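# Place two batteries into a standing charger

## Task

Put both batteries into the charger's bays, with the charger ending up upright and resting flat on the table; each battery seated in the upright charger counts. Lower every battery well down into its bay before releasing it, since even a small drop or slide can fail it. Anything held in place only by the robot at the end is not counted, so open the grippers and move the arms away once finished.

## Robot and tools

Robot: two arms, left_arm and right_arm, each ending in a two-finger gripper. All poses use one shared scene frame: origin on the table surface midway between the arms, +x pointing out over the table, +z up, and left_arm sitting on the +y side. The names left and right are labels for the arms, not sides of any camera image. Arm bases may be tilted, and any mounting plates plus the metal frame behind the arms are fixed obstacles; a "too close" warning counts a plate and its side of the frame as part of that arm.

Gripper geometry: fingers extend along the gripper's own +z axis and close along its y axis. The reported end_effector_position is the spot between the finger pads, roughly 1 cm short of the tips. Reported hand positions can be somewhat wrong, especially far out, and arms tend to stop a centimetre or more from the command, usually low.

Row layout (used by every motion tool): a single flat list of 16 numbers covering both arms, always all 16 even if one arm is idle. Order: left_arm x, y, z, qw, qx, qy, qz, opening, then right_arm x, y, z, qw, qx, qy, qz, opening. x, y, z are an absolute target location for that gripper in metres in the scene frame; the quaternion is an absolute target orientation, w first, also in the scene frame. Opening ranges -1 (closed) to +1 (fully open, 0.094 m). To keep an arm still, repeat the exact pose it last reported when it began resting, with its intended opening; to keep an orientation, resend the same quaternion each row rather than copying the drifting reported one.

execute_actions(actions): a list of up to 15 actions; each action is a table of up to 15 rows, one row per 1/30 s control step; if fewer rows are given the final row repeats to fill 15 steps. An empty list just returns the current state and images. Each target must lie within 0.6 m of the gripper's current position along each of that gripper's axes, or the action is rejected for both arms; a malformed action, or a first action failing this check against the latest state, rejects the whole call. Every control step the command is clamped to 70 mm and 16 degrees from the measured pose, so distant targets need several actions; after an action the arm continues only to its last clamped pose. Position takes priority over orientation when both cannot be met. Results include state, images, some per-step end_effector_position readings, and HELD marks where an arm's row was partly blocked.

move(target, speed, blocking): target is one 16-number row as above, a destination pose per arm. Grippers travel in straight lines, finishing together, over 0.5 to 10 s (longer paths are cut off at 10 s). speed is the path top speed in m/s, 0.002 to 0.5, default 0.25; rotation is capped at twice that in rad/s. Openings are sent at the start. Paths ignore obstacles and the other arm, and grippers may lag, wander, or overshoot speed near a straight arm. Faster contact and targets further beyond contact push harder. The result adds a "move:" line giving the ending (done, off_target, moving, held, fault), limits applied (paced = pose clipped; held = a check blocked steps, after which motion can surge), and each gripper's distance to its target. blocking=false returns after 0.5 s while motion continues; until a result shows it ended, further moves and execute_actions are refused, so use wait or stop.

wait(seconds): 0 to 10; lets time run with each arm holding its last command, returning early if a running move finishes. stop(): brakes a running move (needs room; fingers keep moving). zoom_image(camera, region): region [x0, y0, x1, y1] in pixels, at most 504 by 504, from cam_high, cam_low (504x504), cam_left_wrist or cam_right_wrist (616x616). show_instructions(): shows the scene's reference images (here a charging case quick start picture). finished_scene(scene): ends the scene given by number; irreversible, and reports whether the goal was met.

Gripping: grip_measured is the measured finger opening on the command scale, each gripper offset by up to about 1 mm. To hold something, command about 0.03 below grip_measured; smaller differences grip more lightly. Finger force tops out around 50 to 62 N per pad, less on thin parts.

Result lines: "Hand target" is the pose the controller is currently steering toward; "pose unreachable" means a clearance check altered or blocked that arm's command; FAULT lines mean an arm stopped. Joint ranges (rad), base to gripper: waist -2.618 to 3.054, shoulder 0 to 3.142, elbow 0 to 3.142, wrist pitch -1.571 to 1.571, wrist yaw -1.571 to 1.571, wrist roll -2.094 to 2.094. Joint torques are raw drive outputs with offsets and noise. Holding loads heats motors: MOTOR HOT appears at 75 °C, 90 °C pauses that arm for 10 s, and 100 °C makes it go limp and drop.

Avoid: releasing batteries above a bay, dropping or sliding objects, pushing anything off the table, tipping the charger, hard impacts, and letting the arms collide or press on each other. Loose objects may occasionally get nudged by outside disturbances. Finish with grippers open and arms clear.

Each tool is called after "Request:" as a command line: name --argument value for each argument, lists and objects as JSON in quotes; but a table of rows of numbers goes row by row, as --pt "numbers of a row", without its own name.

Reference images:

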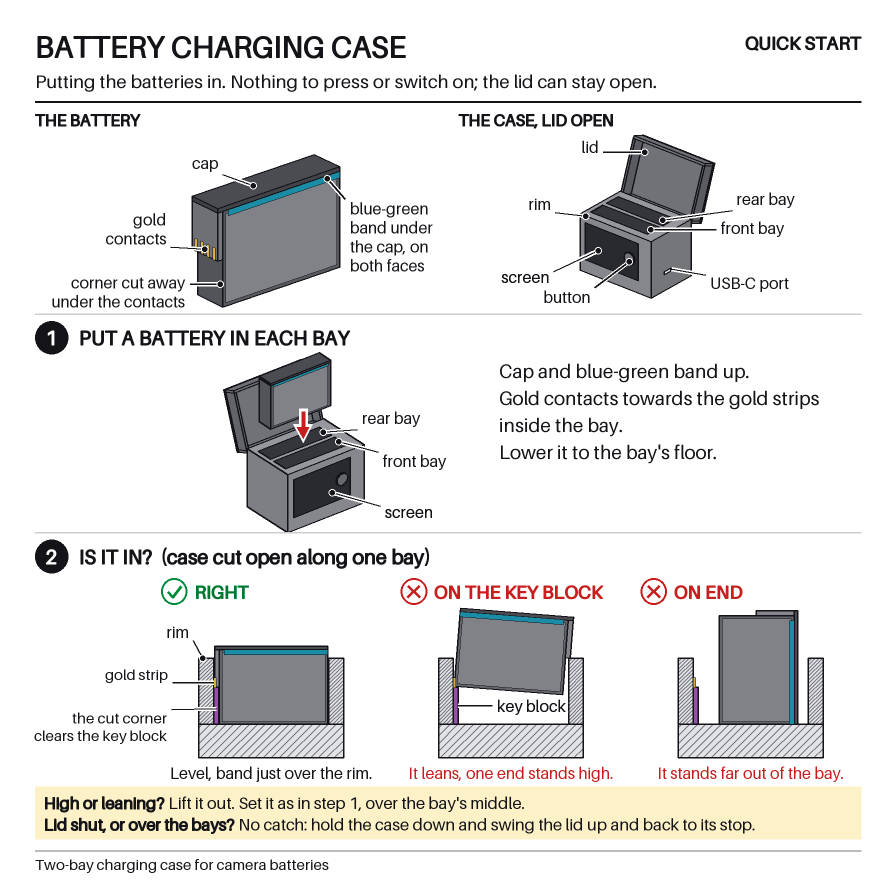

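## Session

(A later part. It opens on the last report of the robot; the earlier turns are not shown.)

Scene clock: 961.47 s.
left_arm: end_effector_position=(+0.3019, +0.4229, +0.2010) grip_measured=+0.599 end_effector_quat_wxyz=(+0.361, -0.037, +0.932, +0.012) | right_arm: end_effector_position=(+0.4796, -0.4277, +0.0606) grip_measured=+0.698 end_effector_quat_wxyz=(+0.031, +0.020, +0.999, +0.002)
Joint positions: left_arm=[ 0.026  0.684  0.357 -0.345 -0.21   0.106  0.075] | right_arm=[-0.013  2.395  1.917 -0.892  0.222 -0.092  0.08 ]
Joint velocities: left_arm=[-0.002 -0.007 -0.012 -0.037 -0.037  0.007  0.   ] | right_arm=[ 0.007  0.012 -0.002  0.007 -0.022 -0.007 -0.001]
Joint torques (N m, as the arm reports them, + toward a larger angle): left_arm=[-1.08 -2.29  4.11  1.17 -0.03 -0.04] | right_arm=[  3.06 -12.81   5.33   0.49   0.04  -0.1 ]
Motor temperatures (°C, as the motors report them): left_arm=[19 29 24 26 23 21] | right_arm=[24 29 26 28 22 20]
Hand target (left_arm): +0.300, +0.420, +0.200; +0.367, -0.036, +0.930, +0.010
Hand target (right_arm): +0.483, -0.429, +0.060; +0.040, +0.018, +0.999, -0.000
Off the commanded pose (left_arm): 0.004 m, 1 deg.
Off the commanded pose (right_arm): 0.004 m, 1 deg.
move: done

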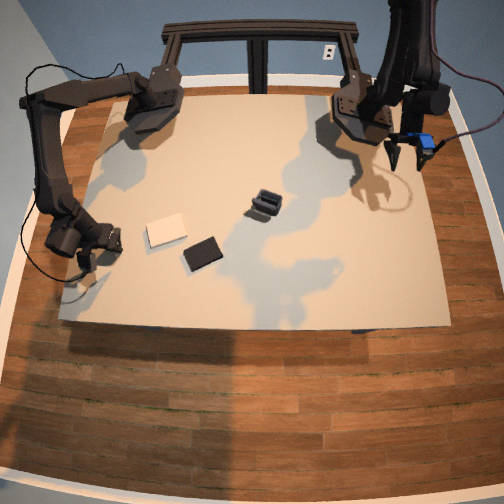

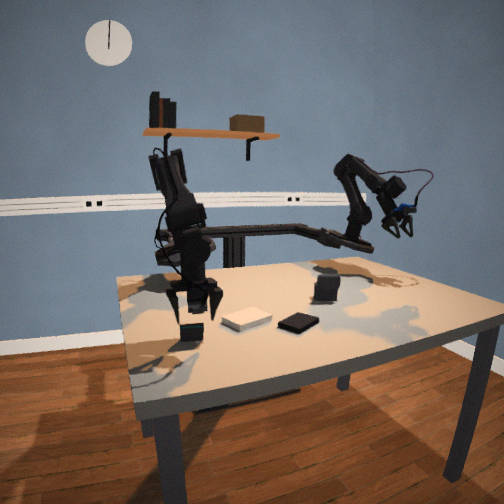

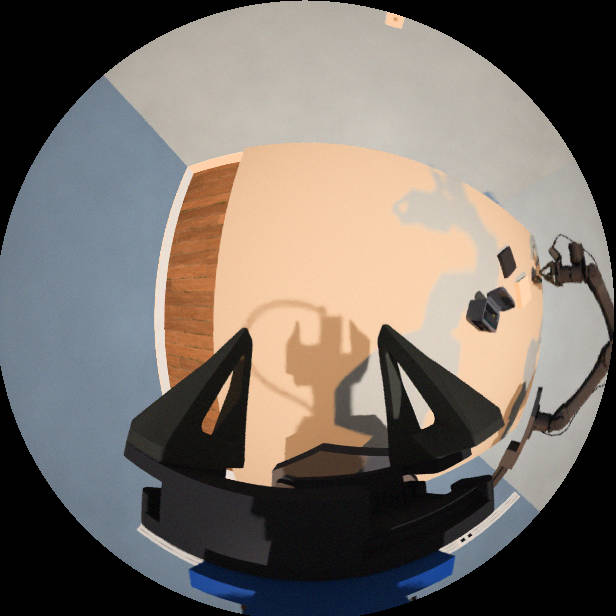

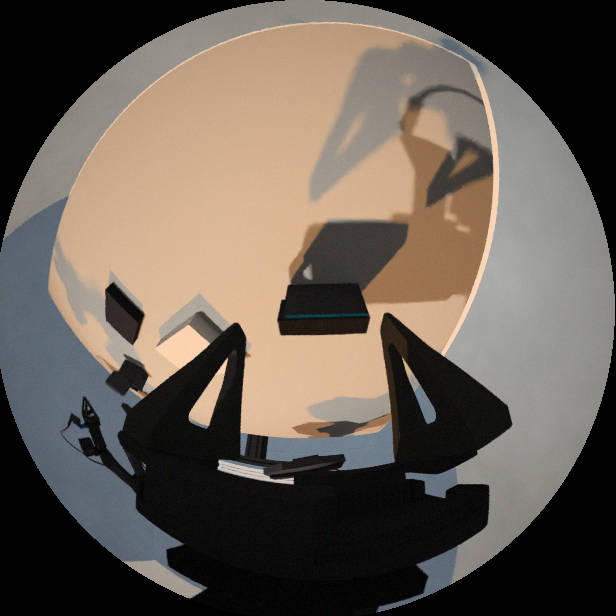

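Request:
move --target '[0.30,0.42,0.20,0.367,-0.036,0.930,0.010,0.6, 0.480,-0.436,0.047,0.035,0.0175,0.999,0,0.7]' --speed 0.02

Request:
zoom_image --camera "cam_right_wrist" --region '[200, 230, 430, 410]'

Scene clock: 965.77 s.
left_arm: end_effector_position=(+0.3019, +0.4229, +0.2010) grip_measured=+0.599 end_effector_quat_wxyz=(+0.361, -0.037, +0.932, +0.012) | right_arm: end_effector_position=(+0.4799, -0.4359, +0.0500) grip_measured=+0.698 end_effector_quat_wxyz=(+0.031, +0.021, +0.999, +0.000)
Joint positions: left_arm=[ 0.026  0.684  0.357 -0.345 -0.21   0.106  0.075] | right_arm=[-0.033  2.414  1.917 -0.869  0.222 -0.11   0.08 ]
Joint velocities: left_arm=[-0.002  0.007 -0.012 -0.037  0.022  0.007 -0.   ] | right_arm=[ 0.002  0.002 -0.017  0.037 -0.022 -0.007  0.   ]
Joint torques (N m, as the arm reports them, + toward a larger angle): left_arm=[-1.06 -2.33  4.07  1.2  -0.02 -0.06] | right_arm=[  3.   -13.02   4.32   0.51   0.01  -0.12]
Motor temperatures (°C, as the motors report them): left_arm=[19 29 24 26 23 21] | right_arm=[24 29 25 28 22 20]
Hand target (left_arm): +0.300, +0.420, +0.200; +0.367, -0.036, +0.930, +0.010
Hand target (right_arm): +0.480, -0.436, +0.047; +0.035, +0.018, +0.999, +0.000
Off the commanded pose (left_arm): 0.004 m, 1 deg.
Off the commanded pose (right_arm): 0.003 m, 1 deg.
move: done

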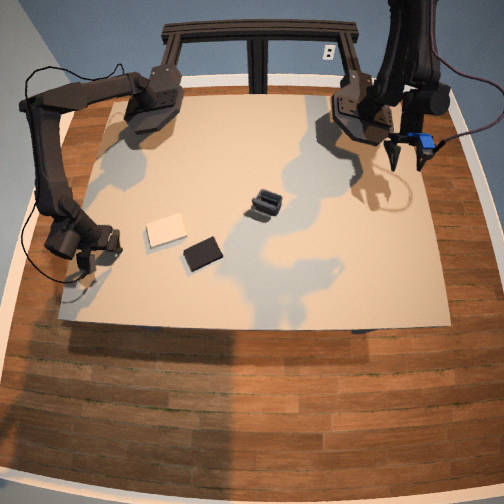

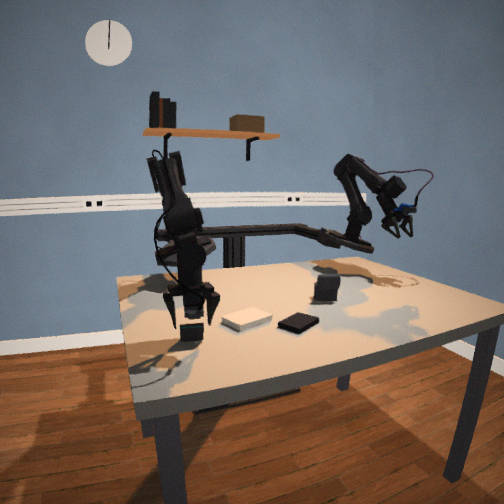

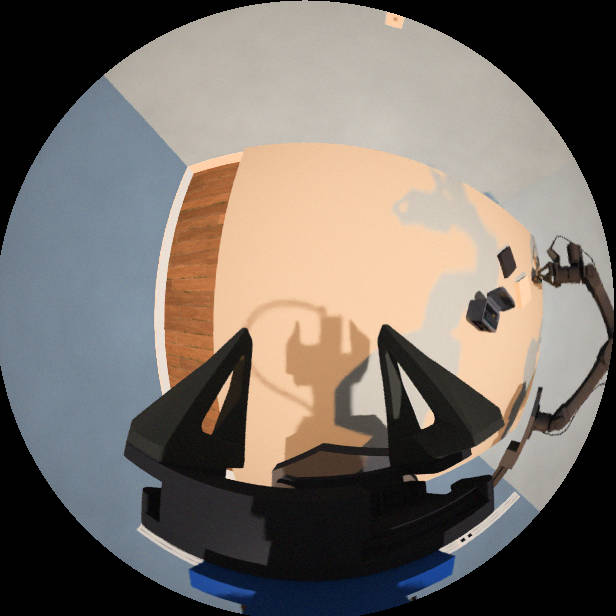

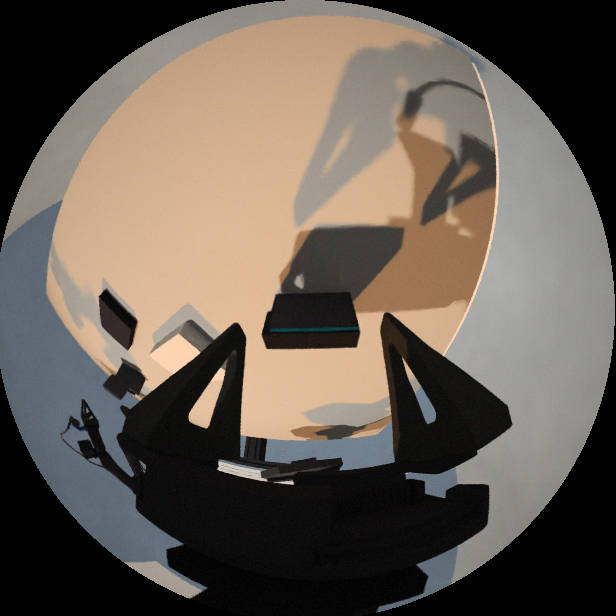

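Region (200, 230, 430, 410) of cam_right_wrist's 616x616 image, scaled by 2.191, with more detail than that image has; it fills the top 394 rows of this view, and the rest is white.

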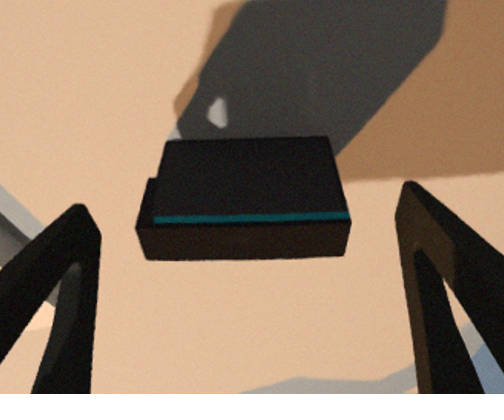

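Request:
move --target '[0.30,0.42,0.20,0.367,-0.036,0.930,0.010,0.6, 0.478,-0.436,0.040,0.035,0.0175,0.999,0,0.5]' --speed 0.02

Request:
zoom_image --camera "cam_right_wrist" --region '[200, 230, 430, 410]'

Request:
zoom_image --camera "cam_low" --region '[140, 260, 250, 360]'

Scene clock: 971.07 s.
left_arm: end_effector_position=(+0.3019, +0.4229, +0.2010) grip_measured=+0.599 end_effector_quat_wxyz=(+0.361, -0.037, +0.932, +0.012) | right_arm: end_effector_position=(+0.4752, -0.4336, +0.0430) grip_measured=+0.502 end_effector_quat_wxyz=(+0.027, +0.018, +0.999, +0.001)
Joint positions: left_arm=[ 0.026  0.684  0.357 -0.345 -0.21   0.106  0.075] | right_arm=[-0.033  2.414  1.886 -0.845  0.222 -0.114  0.071]
Joint velocities: left_arm=[-0.002 -0.012 -0.007 -0.037 -0.007  0.007 -0.001] | right_arm=[-0.022 -0.007  0.012  0.066  0.022  0.022 -0.   ]
Joint torques (N m, as the arm reports them, + toward a larger angle): left_arm=[-1.07 -2.26  4.1   1.2   0.02 -0.06] | right_arm=[  2.6  -12.57   5.21   0.49   0.01  -0.09]
Motor temperatures (°C, as the motors report them): left_arm=[19 29 24 26 23 21] | right_arm=[24 29 25 28 22 20]
Hand target (left_arm): +0.300, +0.420, +0.200; +0.367, -0.036, +0.930, +0.010
Hand target (right_arm): +0.478, -0.436, +0.040; +0.035, +0.018, +0.999, -0.000
Off the commanded pose (left_arm): 0.004 m, 1 deg.
Off the commanded pose (right_arm): 0.005 m, 1 deg.
move: done

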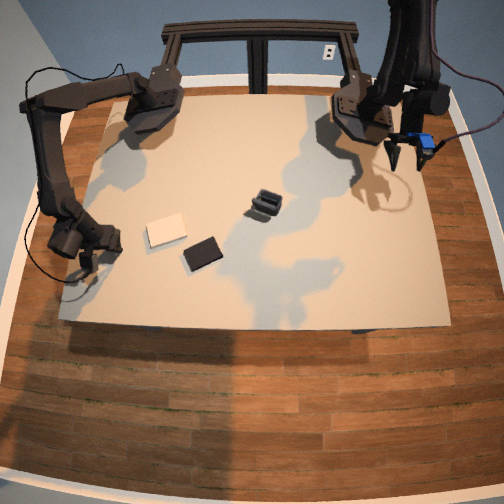

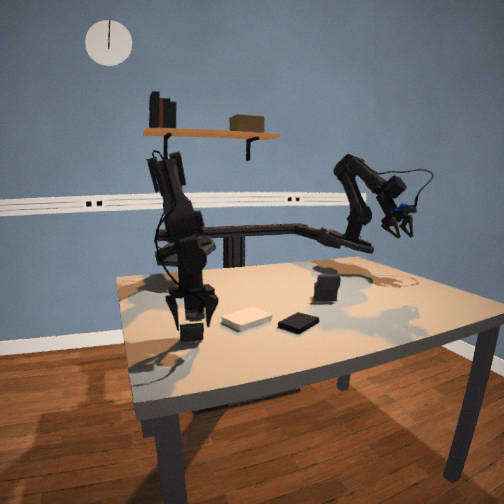

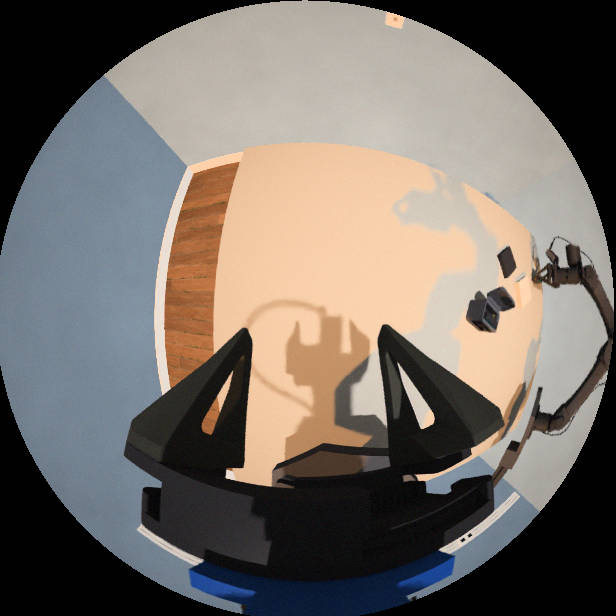

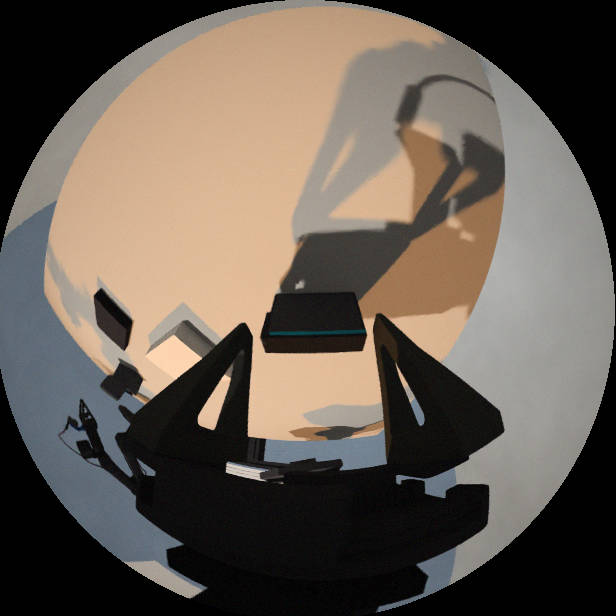

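Region (200, 230, 430, 410) of cam_right_wrist's 616x616 image, scaled by 2.191, with more detail than that image has; it fills the top 394 rows of this view, and the rest is white.

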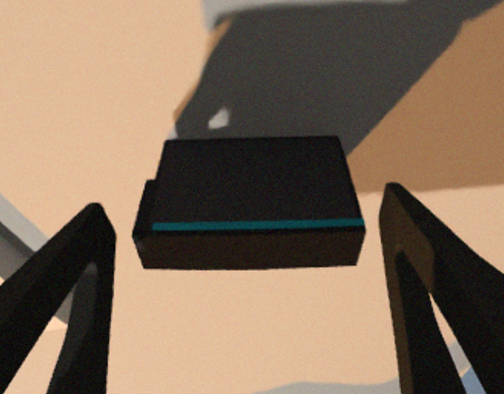

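Region (140, 260, 250, 360) of cam_low's 504x504 image, scaled by 4.582, with more detail than that image has; it fills the top 458 rows of this view, and the rest is white.

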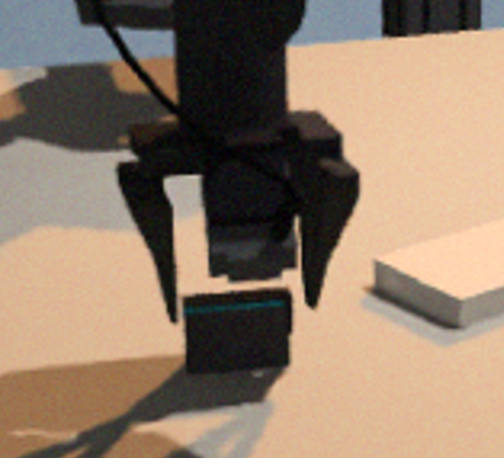

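Request:
move --target '[0.30,0.42,0.20,0.367,-0.036,0.930,0.010,0.6, 0.472,-0.4345,0.042,0.030,0.0175,0.999,0,0.30]' --speed 0.02

Request:
zoom_image --camera "cam_right_wrist" --region '[200, 230, 430, 410]'

Request:
zoom_image --camera "cam_high" --region '[60, 200, 160, 280]'

Scene clock: 978.63 s.
left_arm: end_effector_position=(+0.3019, +0.4229, +0.2010) grip_measured=+0.599 end_effector_quat_wxyz=(+0.361, -0.037, +0.932, +0.012) | right_arm: end_effector_position=(+0.4679, -0.4312, +0.0372) grip_measured=+0.302 end_effector_quat_wxyz=(+0.018, +0.015, +1.000, +0.002)
Joint positions: left_arm=[ 0.026  0.684  0.357 -0.345 -0.21   0.106  0.075] | right_arm=[-0.033  2.414  1.861 -0.84   0.222 -0.115  0.061]
Joint velocities: left_arm=[-0.002  0.002  0.002  0.051 -0.022 -0.007  0.   ] | right_arm=[-0.017 -0.002 -0.002 -0.037 -0.022  0.037 -0.001]
Joint torques (N m, as the arm reports them, + toward a larger angle): left_arm=[-1.   -2.19  4.15  1.2  -0.01 -0.05] | right_arm=[  2.86 -13.93   5.06   0.42   0.01  -0.05]
Motor temperatures (°C, as the motors report them): left_arm=[19 29 24 26 23 21] | right_arm=[23 30 25 28 22 20]
Hand target (left_arm): +0.300, +0.420, +0.200; +0.367, -0.036, +0.930, +0.010
Hand target (right_arm): +0.472, -0.435, +0.042; +0.030, +0.017, +0.999, -0.000
Off the commanded pose (left_arm): 0.004 m, 1 deg.
Off the commanded pose (right_arm): 0.007 m, 1 deg.
move: done

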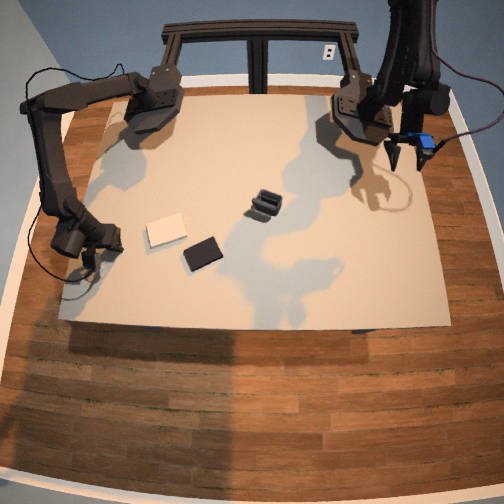

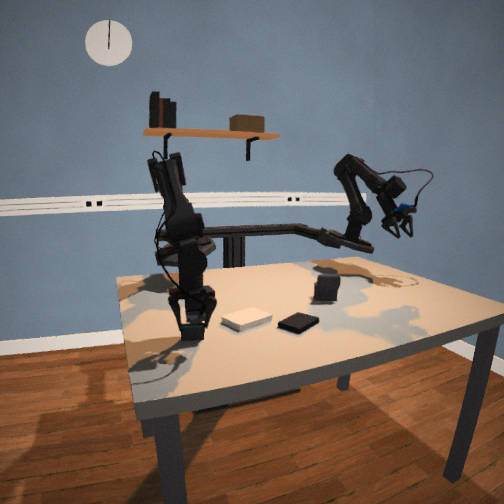

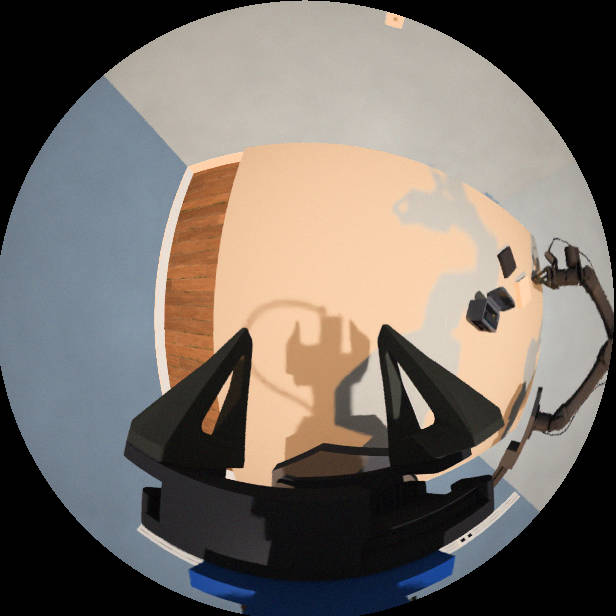

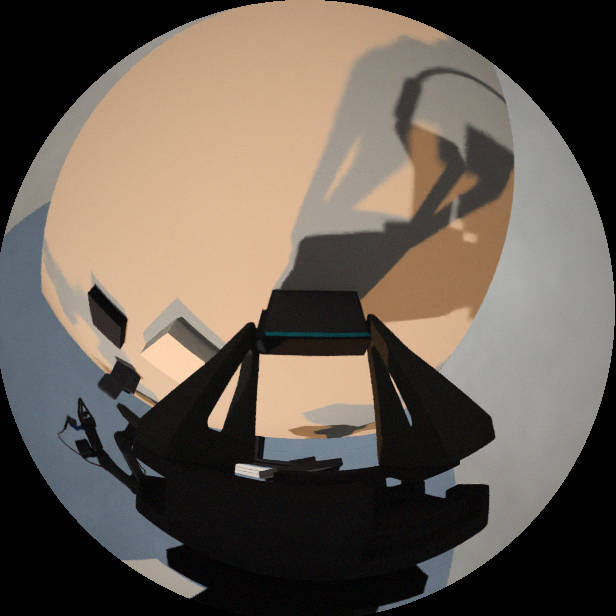

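Region (200, 230, 430, 410) of cam_right_wrist's 616x616 image, scaled by 2.191, with more detail than that image has; it fills the top 394 rows of this view, and the rest is white.

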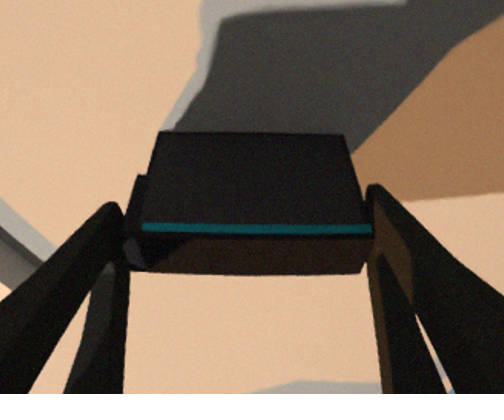

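Region (60, 200, 160, 280) of cam_high's 504x504 image, scaled by 5.040, with more detail than that image has; it fills the top 403 rows of this view, and the rest is white.

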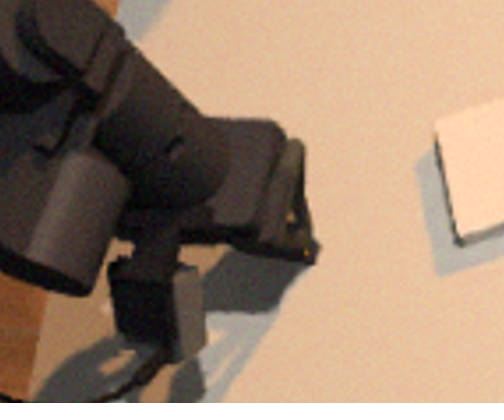

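Request:
move --target '[0.30,0.42,0.20,0.367,-0.036,0.930,0.010,0.6, 0.478,-0.435,0.075,0.035,0.0175,0.999,0,0.45]' --speed 0.03

Request:
move --target '[0.30,0.42,0.20,0.367,-0.036,0.930,0.010,0.6, 0.474,-0.435,0.046,0.035,0.0175,0.999,0,0.45]' --speed 0.02

Request:
zoom_image --camera "cam_right_wrist" --region '[200, 230, 430, 410]'

Scene clock: 984.27 s.
left_arm: end_effector_position=(+0.3019, +0.4229, +0.2010) grip_measured=+0.599 end_effector_quat_wxyz=(+0.361, -0.037, +0.932, +0.012) | right_arm: end_effector_position=(+0.4632, -0.4337, +0.0505) grip_measured=+0.448 end_effector_quat_wxyz=(+0.007, +0.013, +1.000, +0.003)
Joint positions: left_arm=[ 0.026  0.684  0.357 -0.345 -0.21   0.106  0.075] | right_arm=[-0.033  2.392  1.878 -0.901  0.222 -0.114  0.068]
Joint velocities: left_arm=[ 0.002  0.022  0.017 -0.037  0.081  0.022  0.   ] | right_arm=[ 0.012  0.002  0.002 -0.051  0.007  0.022 -0.001]
Joint torques (N m, as the arm reports them, + toward a larger angle): left_arm=[-1.11 -2.21  4.14  1.21 -0.02 -0.04] | right_arm=[  4.28 -15.25   9.23   0.09   0.03   0.06]
Motor temperatures (°C, as the motors report them): left_arm=[19 29 24 26 23 21] | right_arm=[23 30 25 27 22 20]
Hand target (left_arm): +0.300, +0.420, +0.200; +0.367, -0.036, +0.930, +0.010
Hand target (right_arm): +0.478, -0.435, +0.075; +0.035, +0.017, +0.999, -0.000
Off the commanded pose (left_arm): 0.004 m, 1 deg.
Off the commanded pose (right_arm): 0.029 m, 3 deg.
move: off_target (right_arm)

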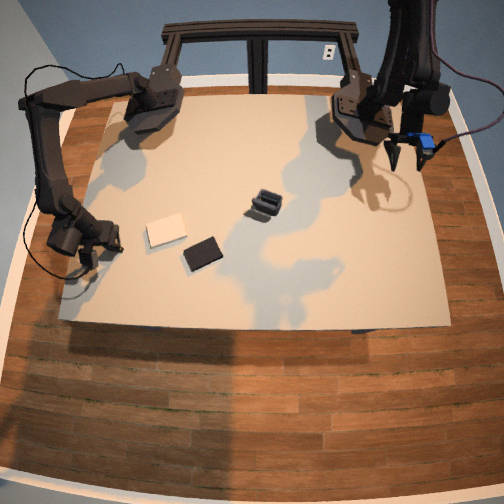

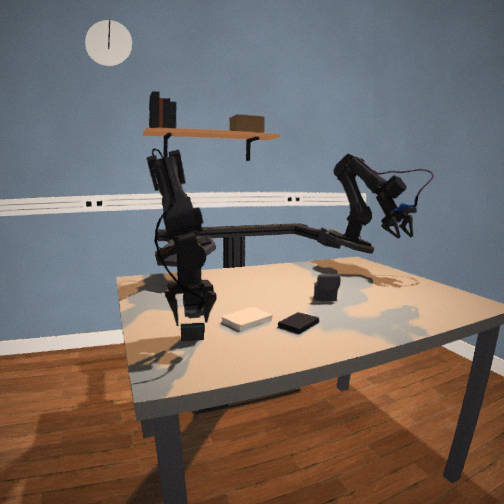

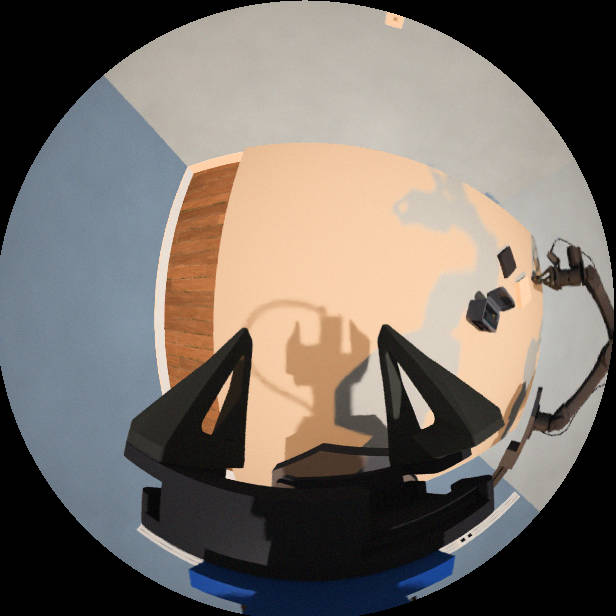

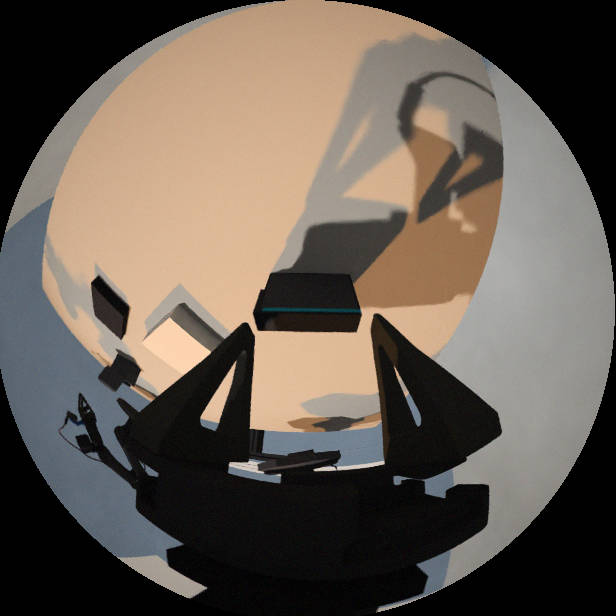

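Scene clock: 985.90 s.
left_arm: end_effector_position=(+0.3019, +0.4229, +0.2010) grip_measured=+0.599 end_effector_quat_wxyz=(+0.361, -0.037, +0.932, +0.012) | right_arm: end_effector_position=(+0.4711, -0.4339, +0.0468) grip_measured=+0.448 end_effector_quat_wxyz=(+0.027, +0.018, +0.999, +0.001)
Joint positions: left_arm=[ 0.026  0.684  0.357 -0.345 -0.21   0.106  0.075] | right_arm=[-0.033  2.392  1.86  -0.843  0.222 -0.114  0.068]
Joint velocities: left_arm=[ 0.017  0.007 -0.007 -0.11  -0.007 -0.007  0.   ] | right_arm=[-0.002  0.007 -0.012  0.037 -0.037 -0.007  0.   ]
Joint torques (N m, as the arm reports them, + toward a larger angle): left_arm=[-1.08 -2.23  4.15  1.2  -0.04 -0.06] | right_arm=[  2.9  -12.74   5.11   0.47  -0.01  -0.09]
Motor temperatures (°C, as the motors report them): left_arm=[19 29 24 26 23 21] | right_arm=[23 30 25 27 22 20]
Hand target (left_arm): +0.300, +0.420, +0.200; +0.367, -0.036, +0.930, +0.010
Hand target (right_arm): +0.474, -0.435, +0.046; +0.035, +0.017, +0.999, -0.000
Off the commanded pose (left_arm): 0.004 m, 1 deg.
Off the commanded pose (right_arm): 0.003 m, 1 deg.
move: done

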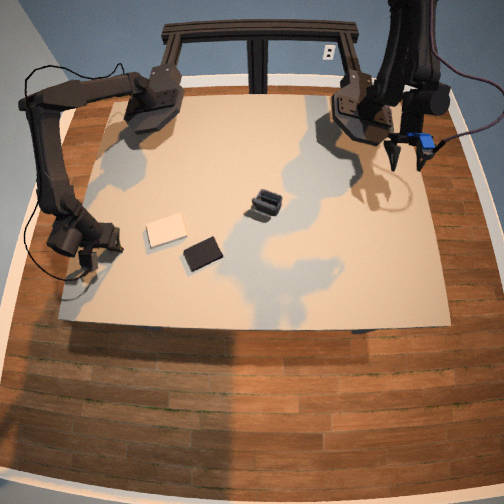

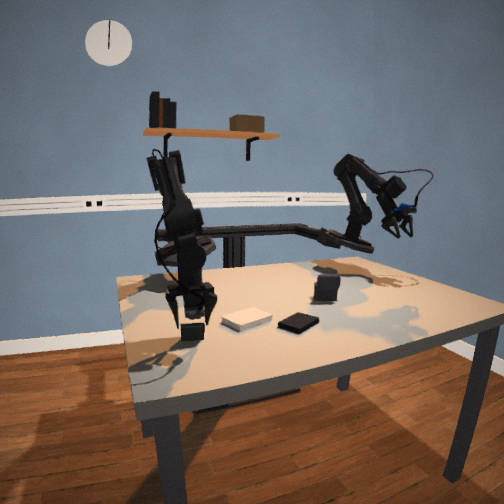

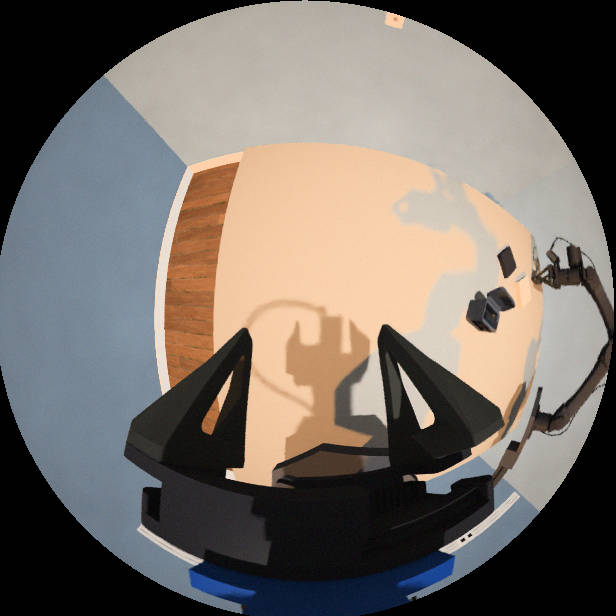

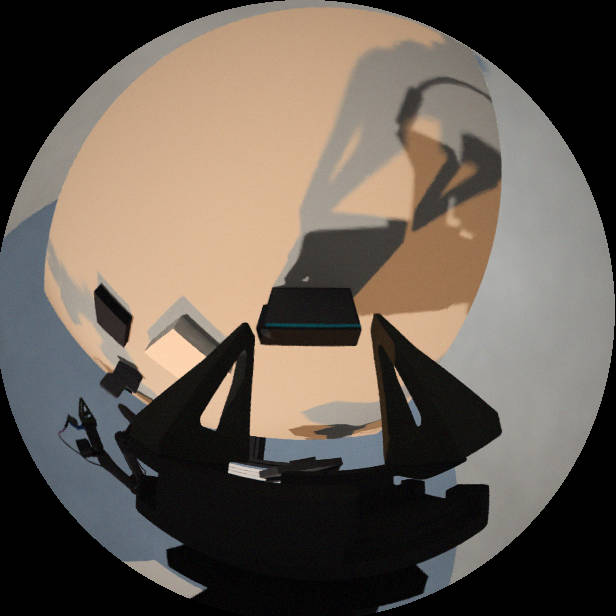

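Region (200, 230, 430, 410) of cam_right_wrist's 616x616 image, scaled by 2.191, with more detail than that image has; it fills the top 394 rows of this view, and the rest is white.

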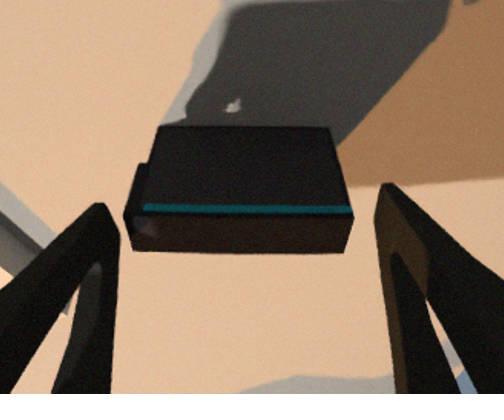

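Request:
move --target '[0.30,0.42,0.20,0.367,-0.036,0.930,0.010,0.6, 0.474,-0.434,0.047,0.035,0.0175,0.999,0,0.15]' --speed 0.02

Request:
zoom_image --camera "cam_right_wrist" --region '[200, 230, 430, 410]'

Request:
zoom_image --camera "cam_low" --region '[140, 270, 250, 360]'

Scene clock: 989.60 s.
left_arm: end_effector_position=(+0.3019, +0.4229, +0.2010) grip_measured=+0.599 end_effector_quat_wxyz=(+0.361, -0.037, +0.932, +0.012) | right_arm: end_effector_position=(+0.4716, -0.4340, +0.0468) grip_measured=+0.171 end_effector_quat_wxyz=(+0.028, +0.018, +0.999, +0.001)
Joint positions: left_arm=[ 0.026  0.684  0.357 -0.345 -0.21   0.106  0.075] | right_arm=[-0.033  2.392  1.86  -0.841  0.222 -0.114  0.055]
Joint velocities: left_arm=[-0.007 -0.002 -0.017  0.022  0.051  0.037  0.001] | right_arm=[-0.027  0.012  0.002  0.037  0.051 -0.022  0.001]
Joint torques (N m, as the arm reports them, + toward a larger angle): left_arm=[-1.14 -2.12  4.14  1.22 -0.02 -0.03] | right_arm=[  3.21 -12.98   5.2    0.45   0.02  -0.05]
Motor temperatures (°C, as the motors report them): left_arm=[19 29 24 26 23 21] | right_arm=[23 30 25 27 22 20]
Hand target (left_arm): +0.300, +0.420, +0.200; +0.367, -0.036, +0.930, +0.010
Hand target (right_arm): +0.474, -0.434, +0.047; +0.035, +0.018, +0.999, -0.000
Off the commanded pose (left_arm): 0.004 m, 1 deg.
Off the commanded pose (right_arm): 0.002 m, 1 deg.
move: done

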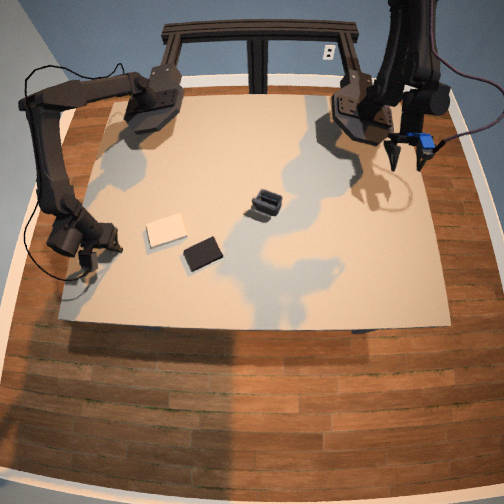

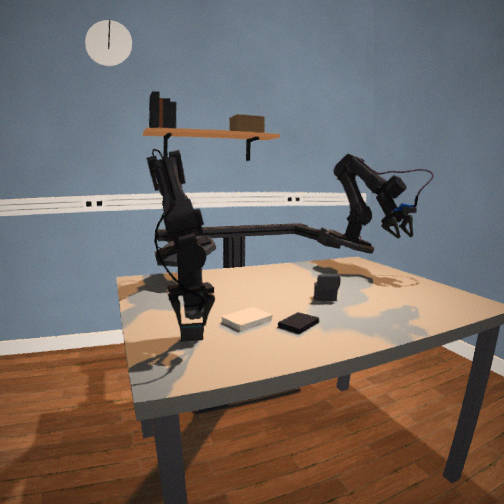

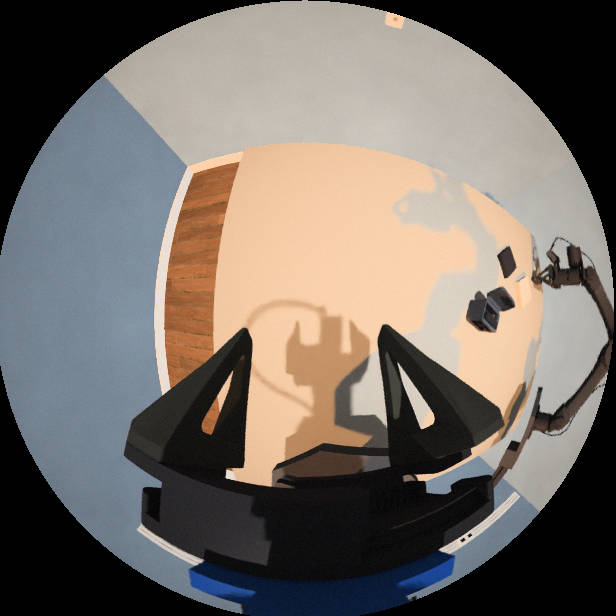

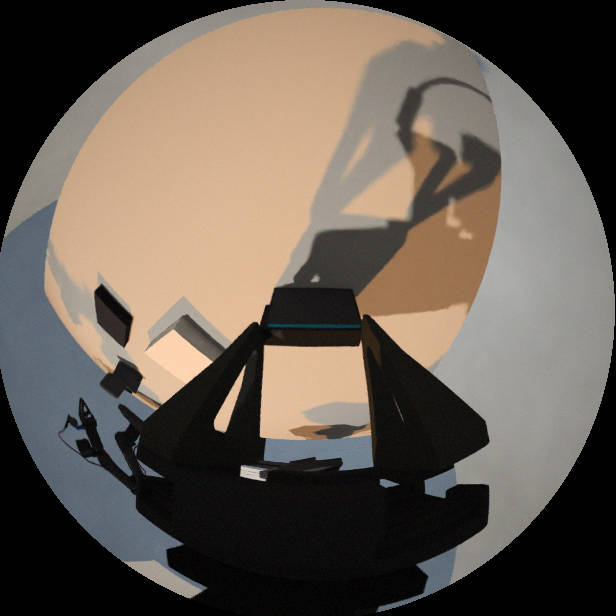

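Region (200, 230, 430, 410) of cam_right_wrist's 616x616 image, scaled by 2.191, with more detail than that image has; it fills the top 394 rows of this view, and the rest is white.

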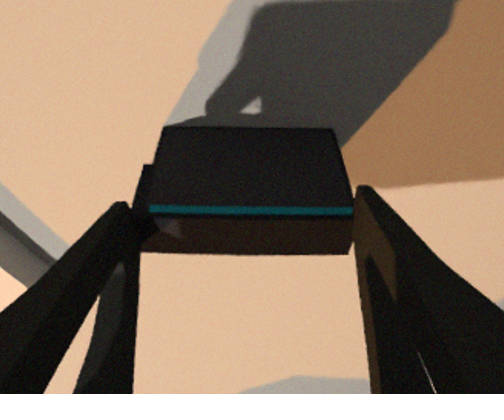

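Region (140, 270, 250, 360) of cam_low's 504x504 image, scaled by 4.582, with more detail than that image has; it fills the top 412 rows of this view, and the rest is white.

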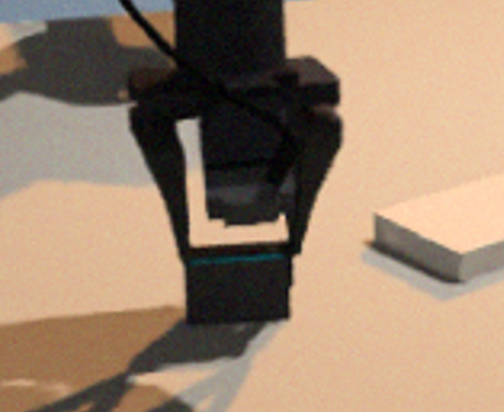

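Request:
move --target '[0.30,0.42,0.20,0.367,-0.036,0.930,0.010,0.6, 0.474,-0.434,0.047,0.035,0.0175,0.999,0,0.13]' --speed 0.02

Scene clock: 993.43 s.
left_arm: end_effector_position=(+0.3019, +0.4229, +0.2010) grip_measured=+0.599 end_effector_quat_wxyz=(+0.361, -0.037, +0.932, +0.012) | right_arm: end_effector_position=(+0.4716, -0.4340, +0.0468) grip_measured=+0.171 end_effector_quat_wxyz=(+0.028, +0.018, +0.999, +0.001)
Joint positions: left_arm=[ 0.026  0.684  0.357 -0.345 -0.21   0.106  0.075] | right_arm=[-0.033  2.392  1.86  -0.841  0.222 -0.114  0.055]
Joint velocities: left_arm=[ 0.022  0.012  0.007  0.007 -0.051 -0.051 -0.002] | right_arm=[ 0.002  0.002 -0.007 -0.051 -0.051  0.007  0.001]
Joint torques (N m, as the arm reports them, + toward a larger angle): left_arm=[-1.22 -2.32  4.23  1.2  -0.03 -0.03] | right_arm=[  3.23 -12.9    5.26   0.47   0.    -0.09]
Motor temperatures (°C, as the motors report them): left_arm=[19 29 24 26 23 21] | right_arm=[23 30 25 27 22 20]
Hand target (left_arm): +0.300, +0.420, +0.200; +0.367, -0.036, +0.930, +0.010
Hand target (right_arm): +0.474, -0.434, +0.047; +0.035, +0.017, +0.999, -0.000
Off the commanded pose (left_arm): 0.004 m, 1 deg.
Off the commanded pose (right_arm): 0.002 m, 1 deg.
move: done

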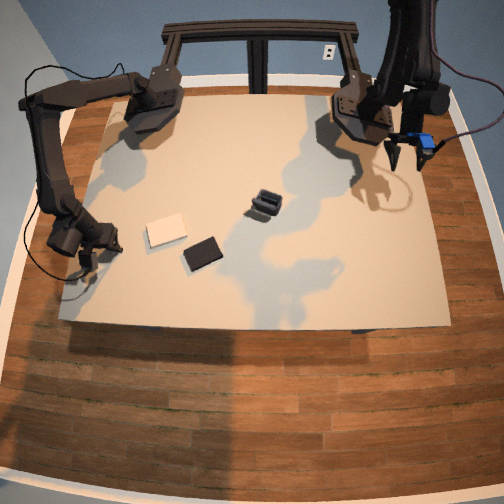

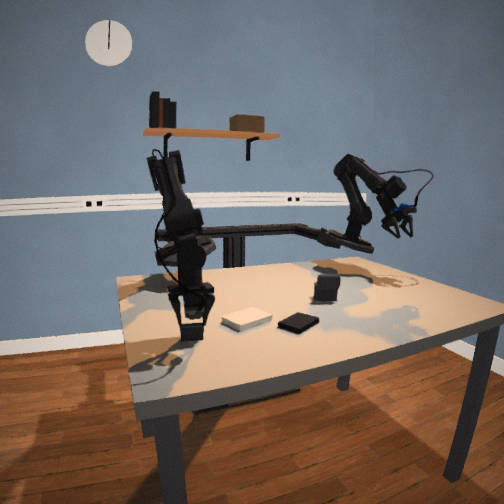

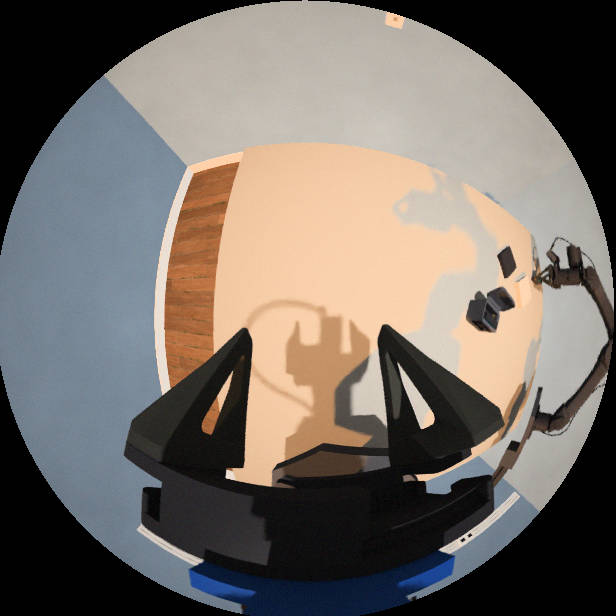

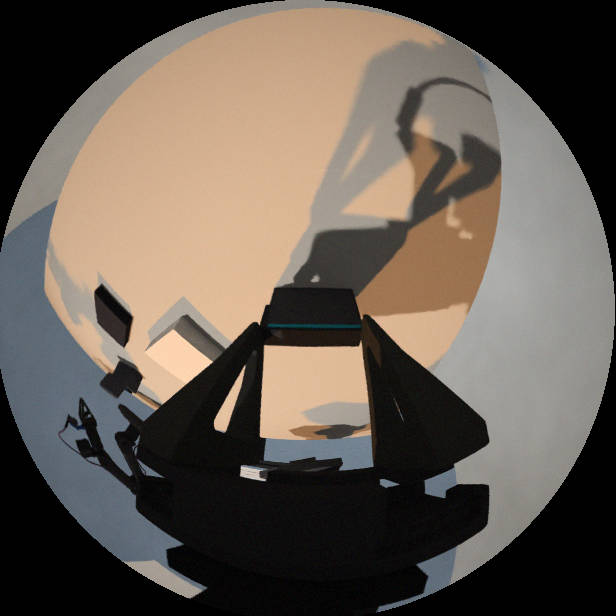

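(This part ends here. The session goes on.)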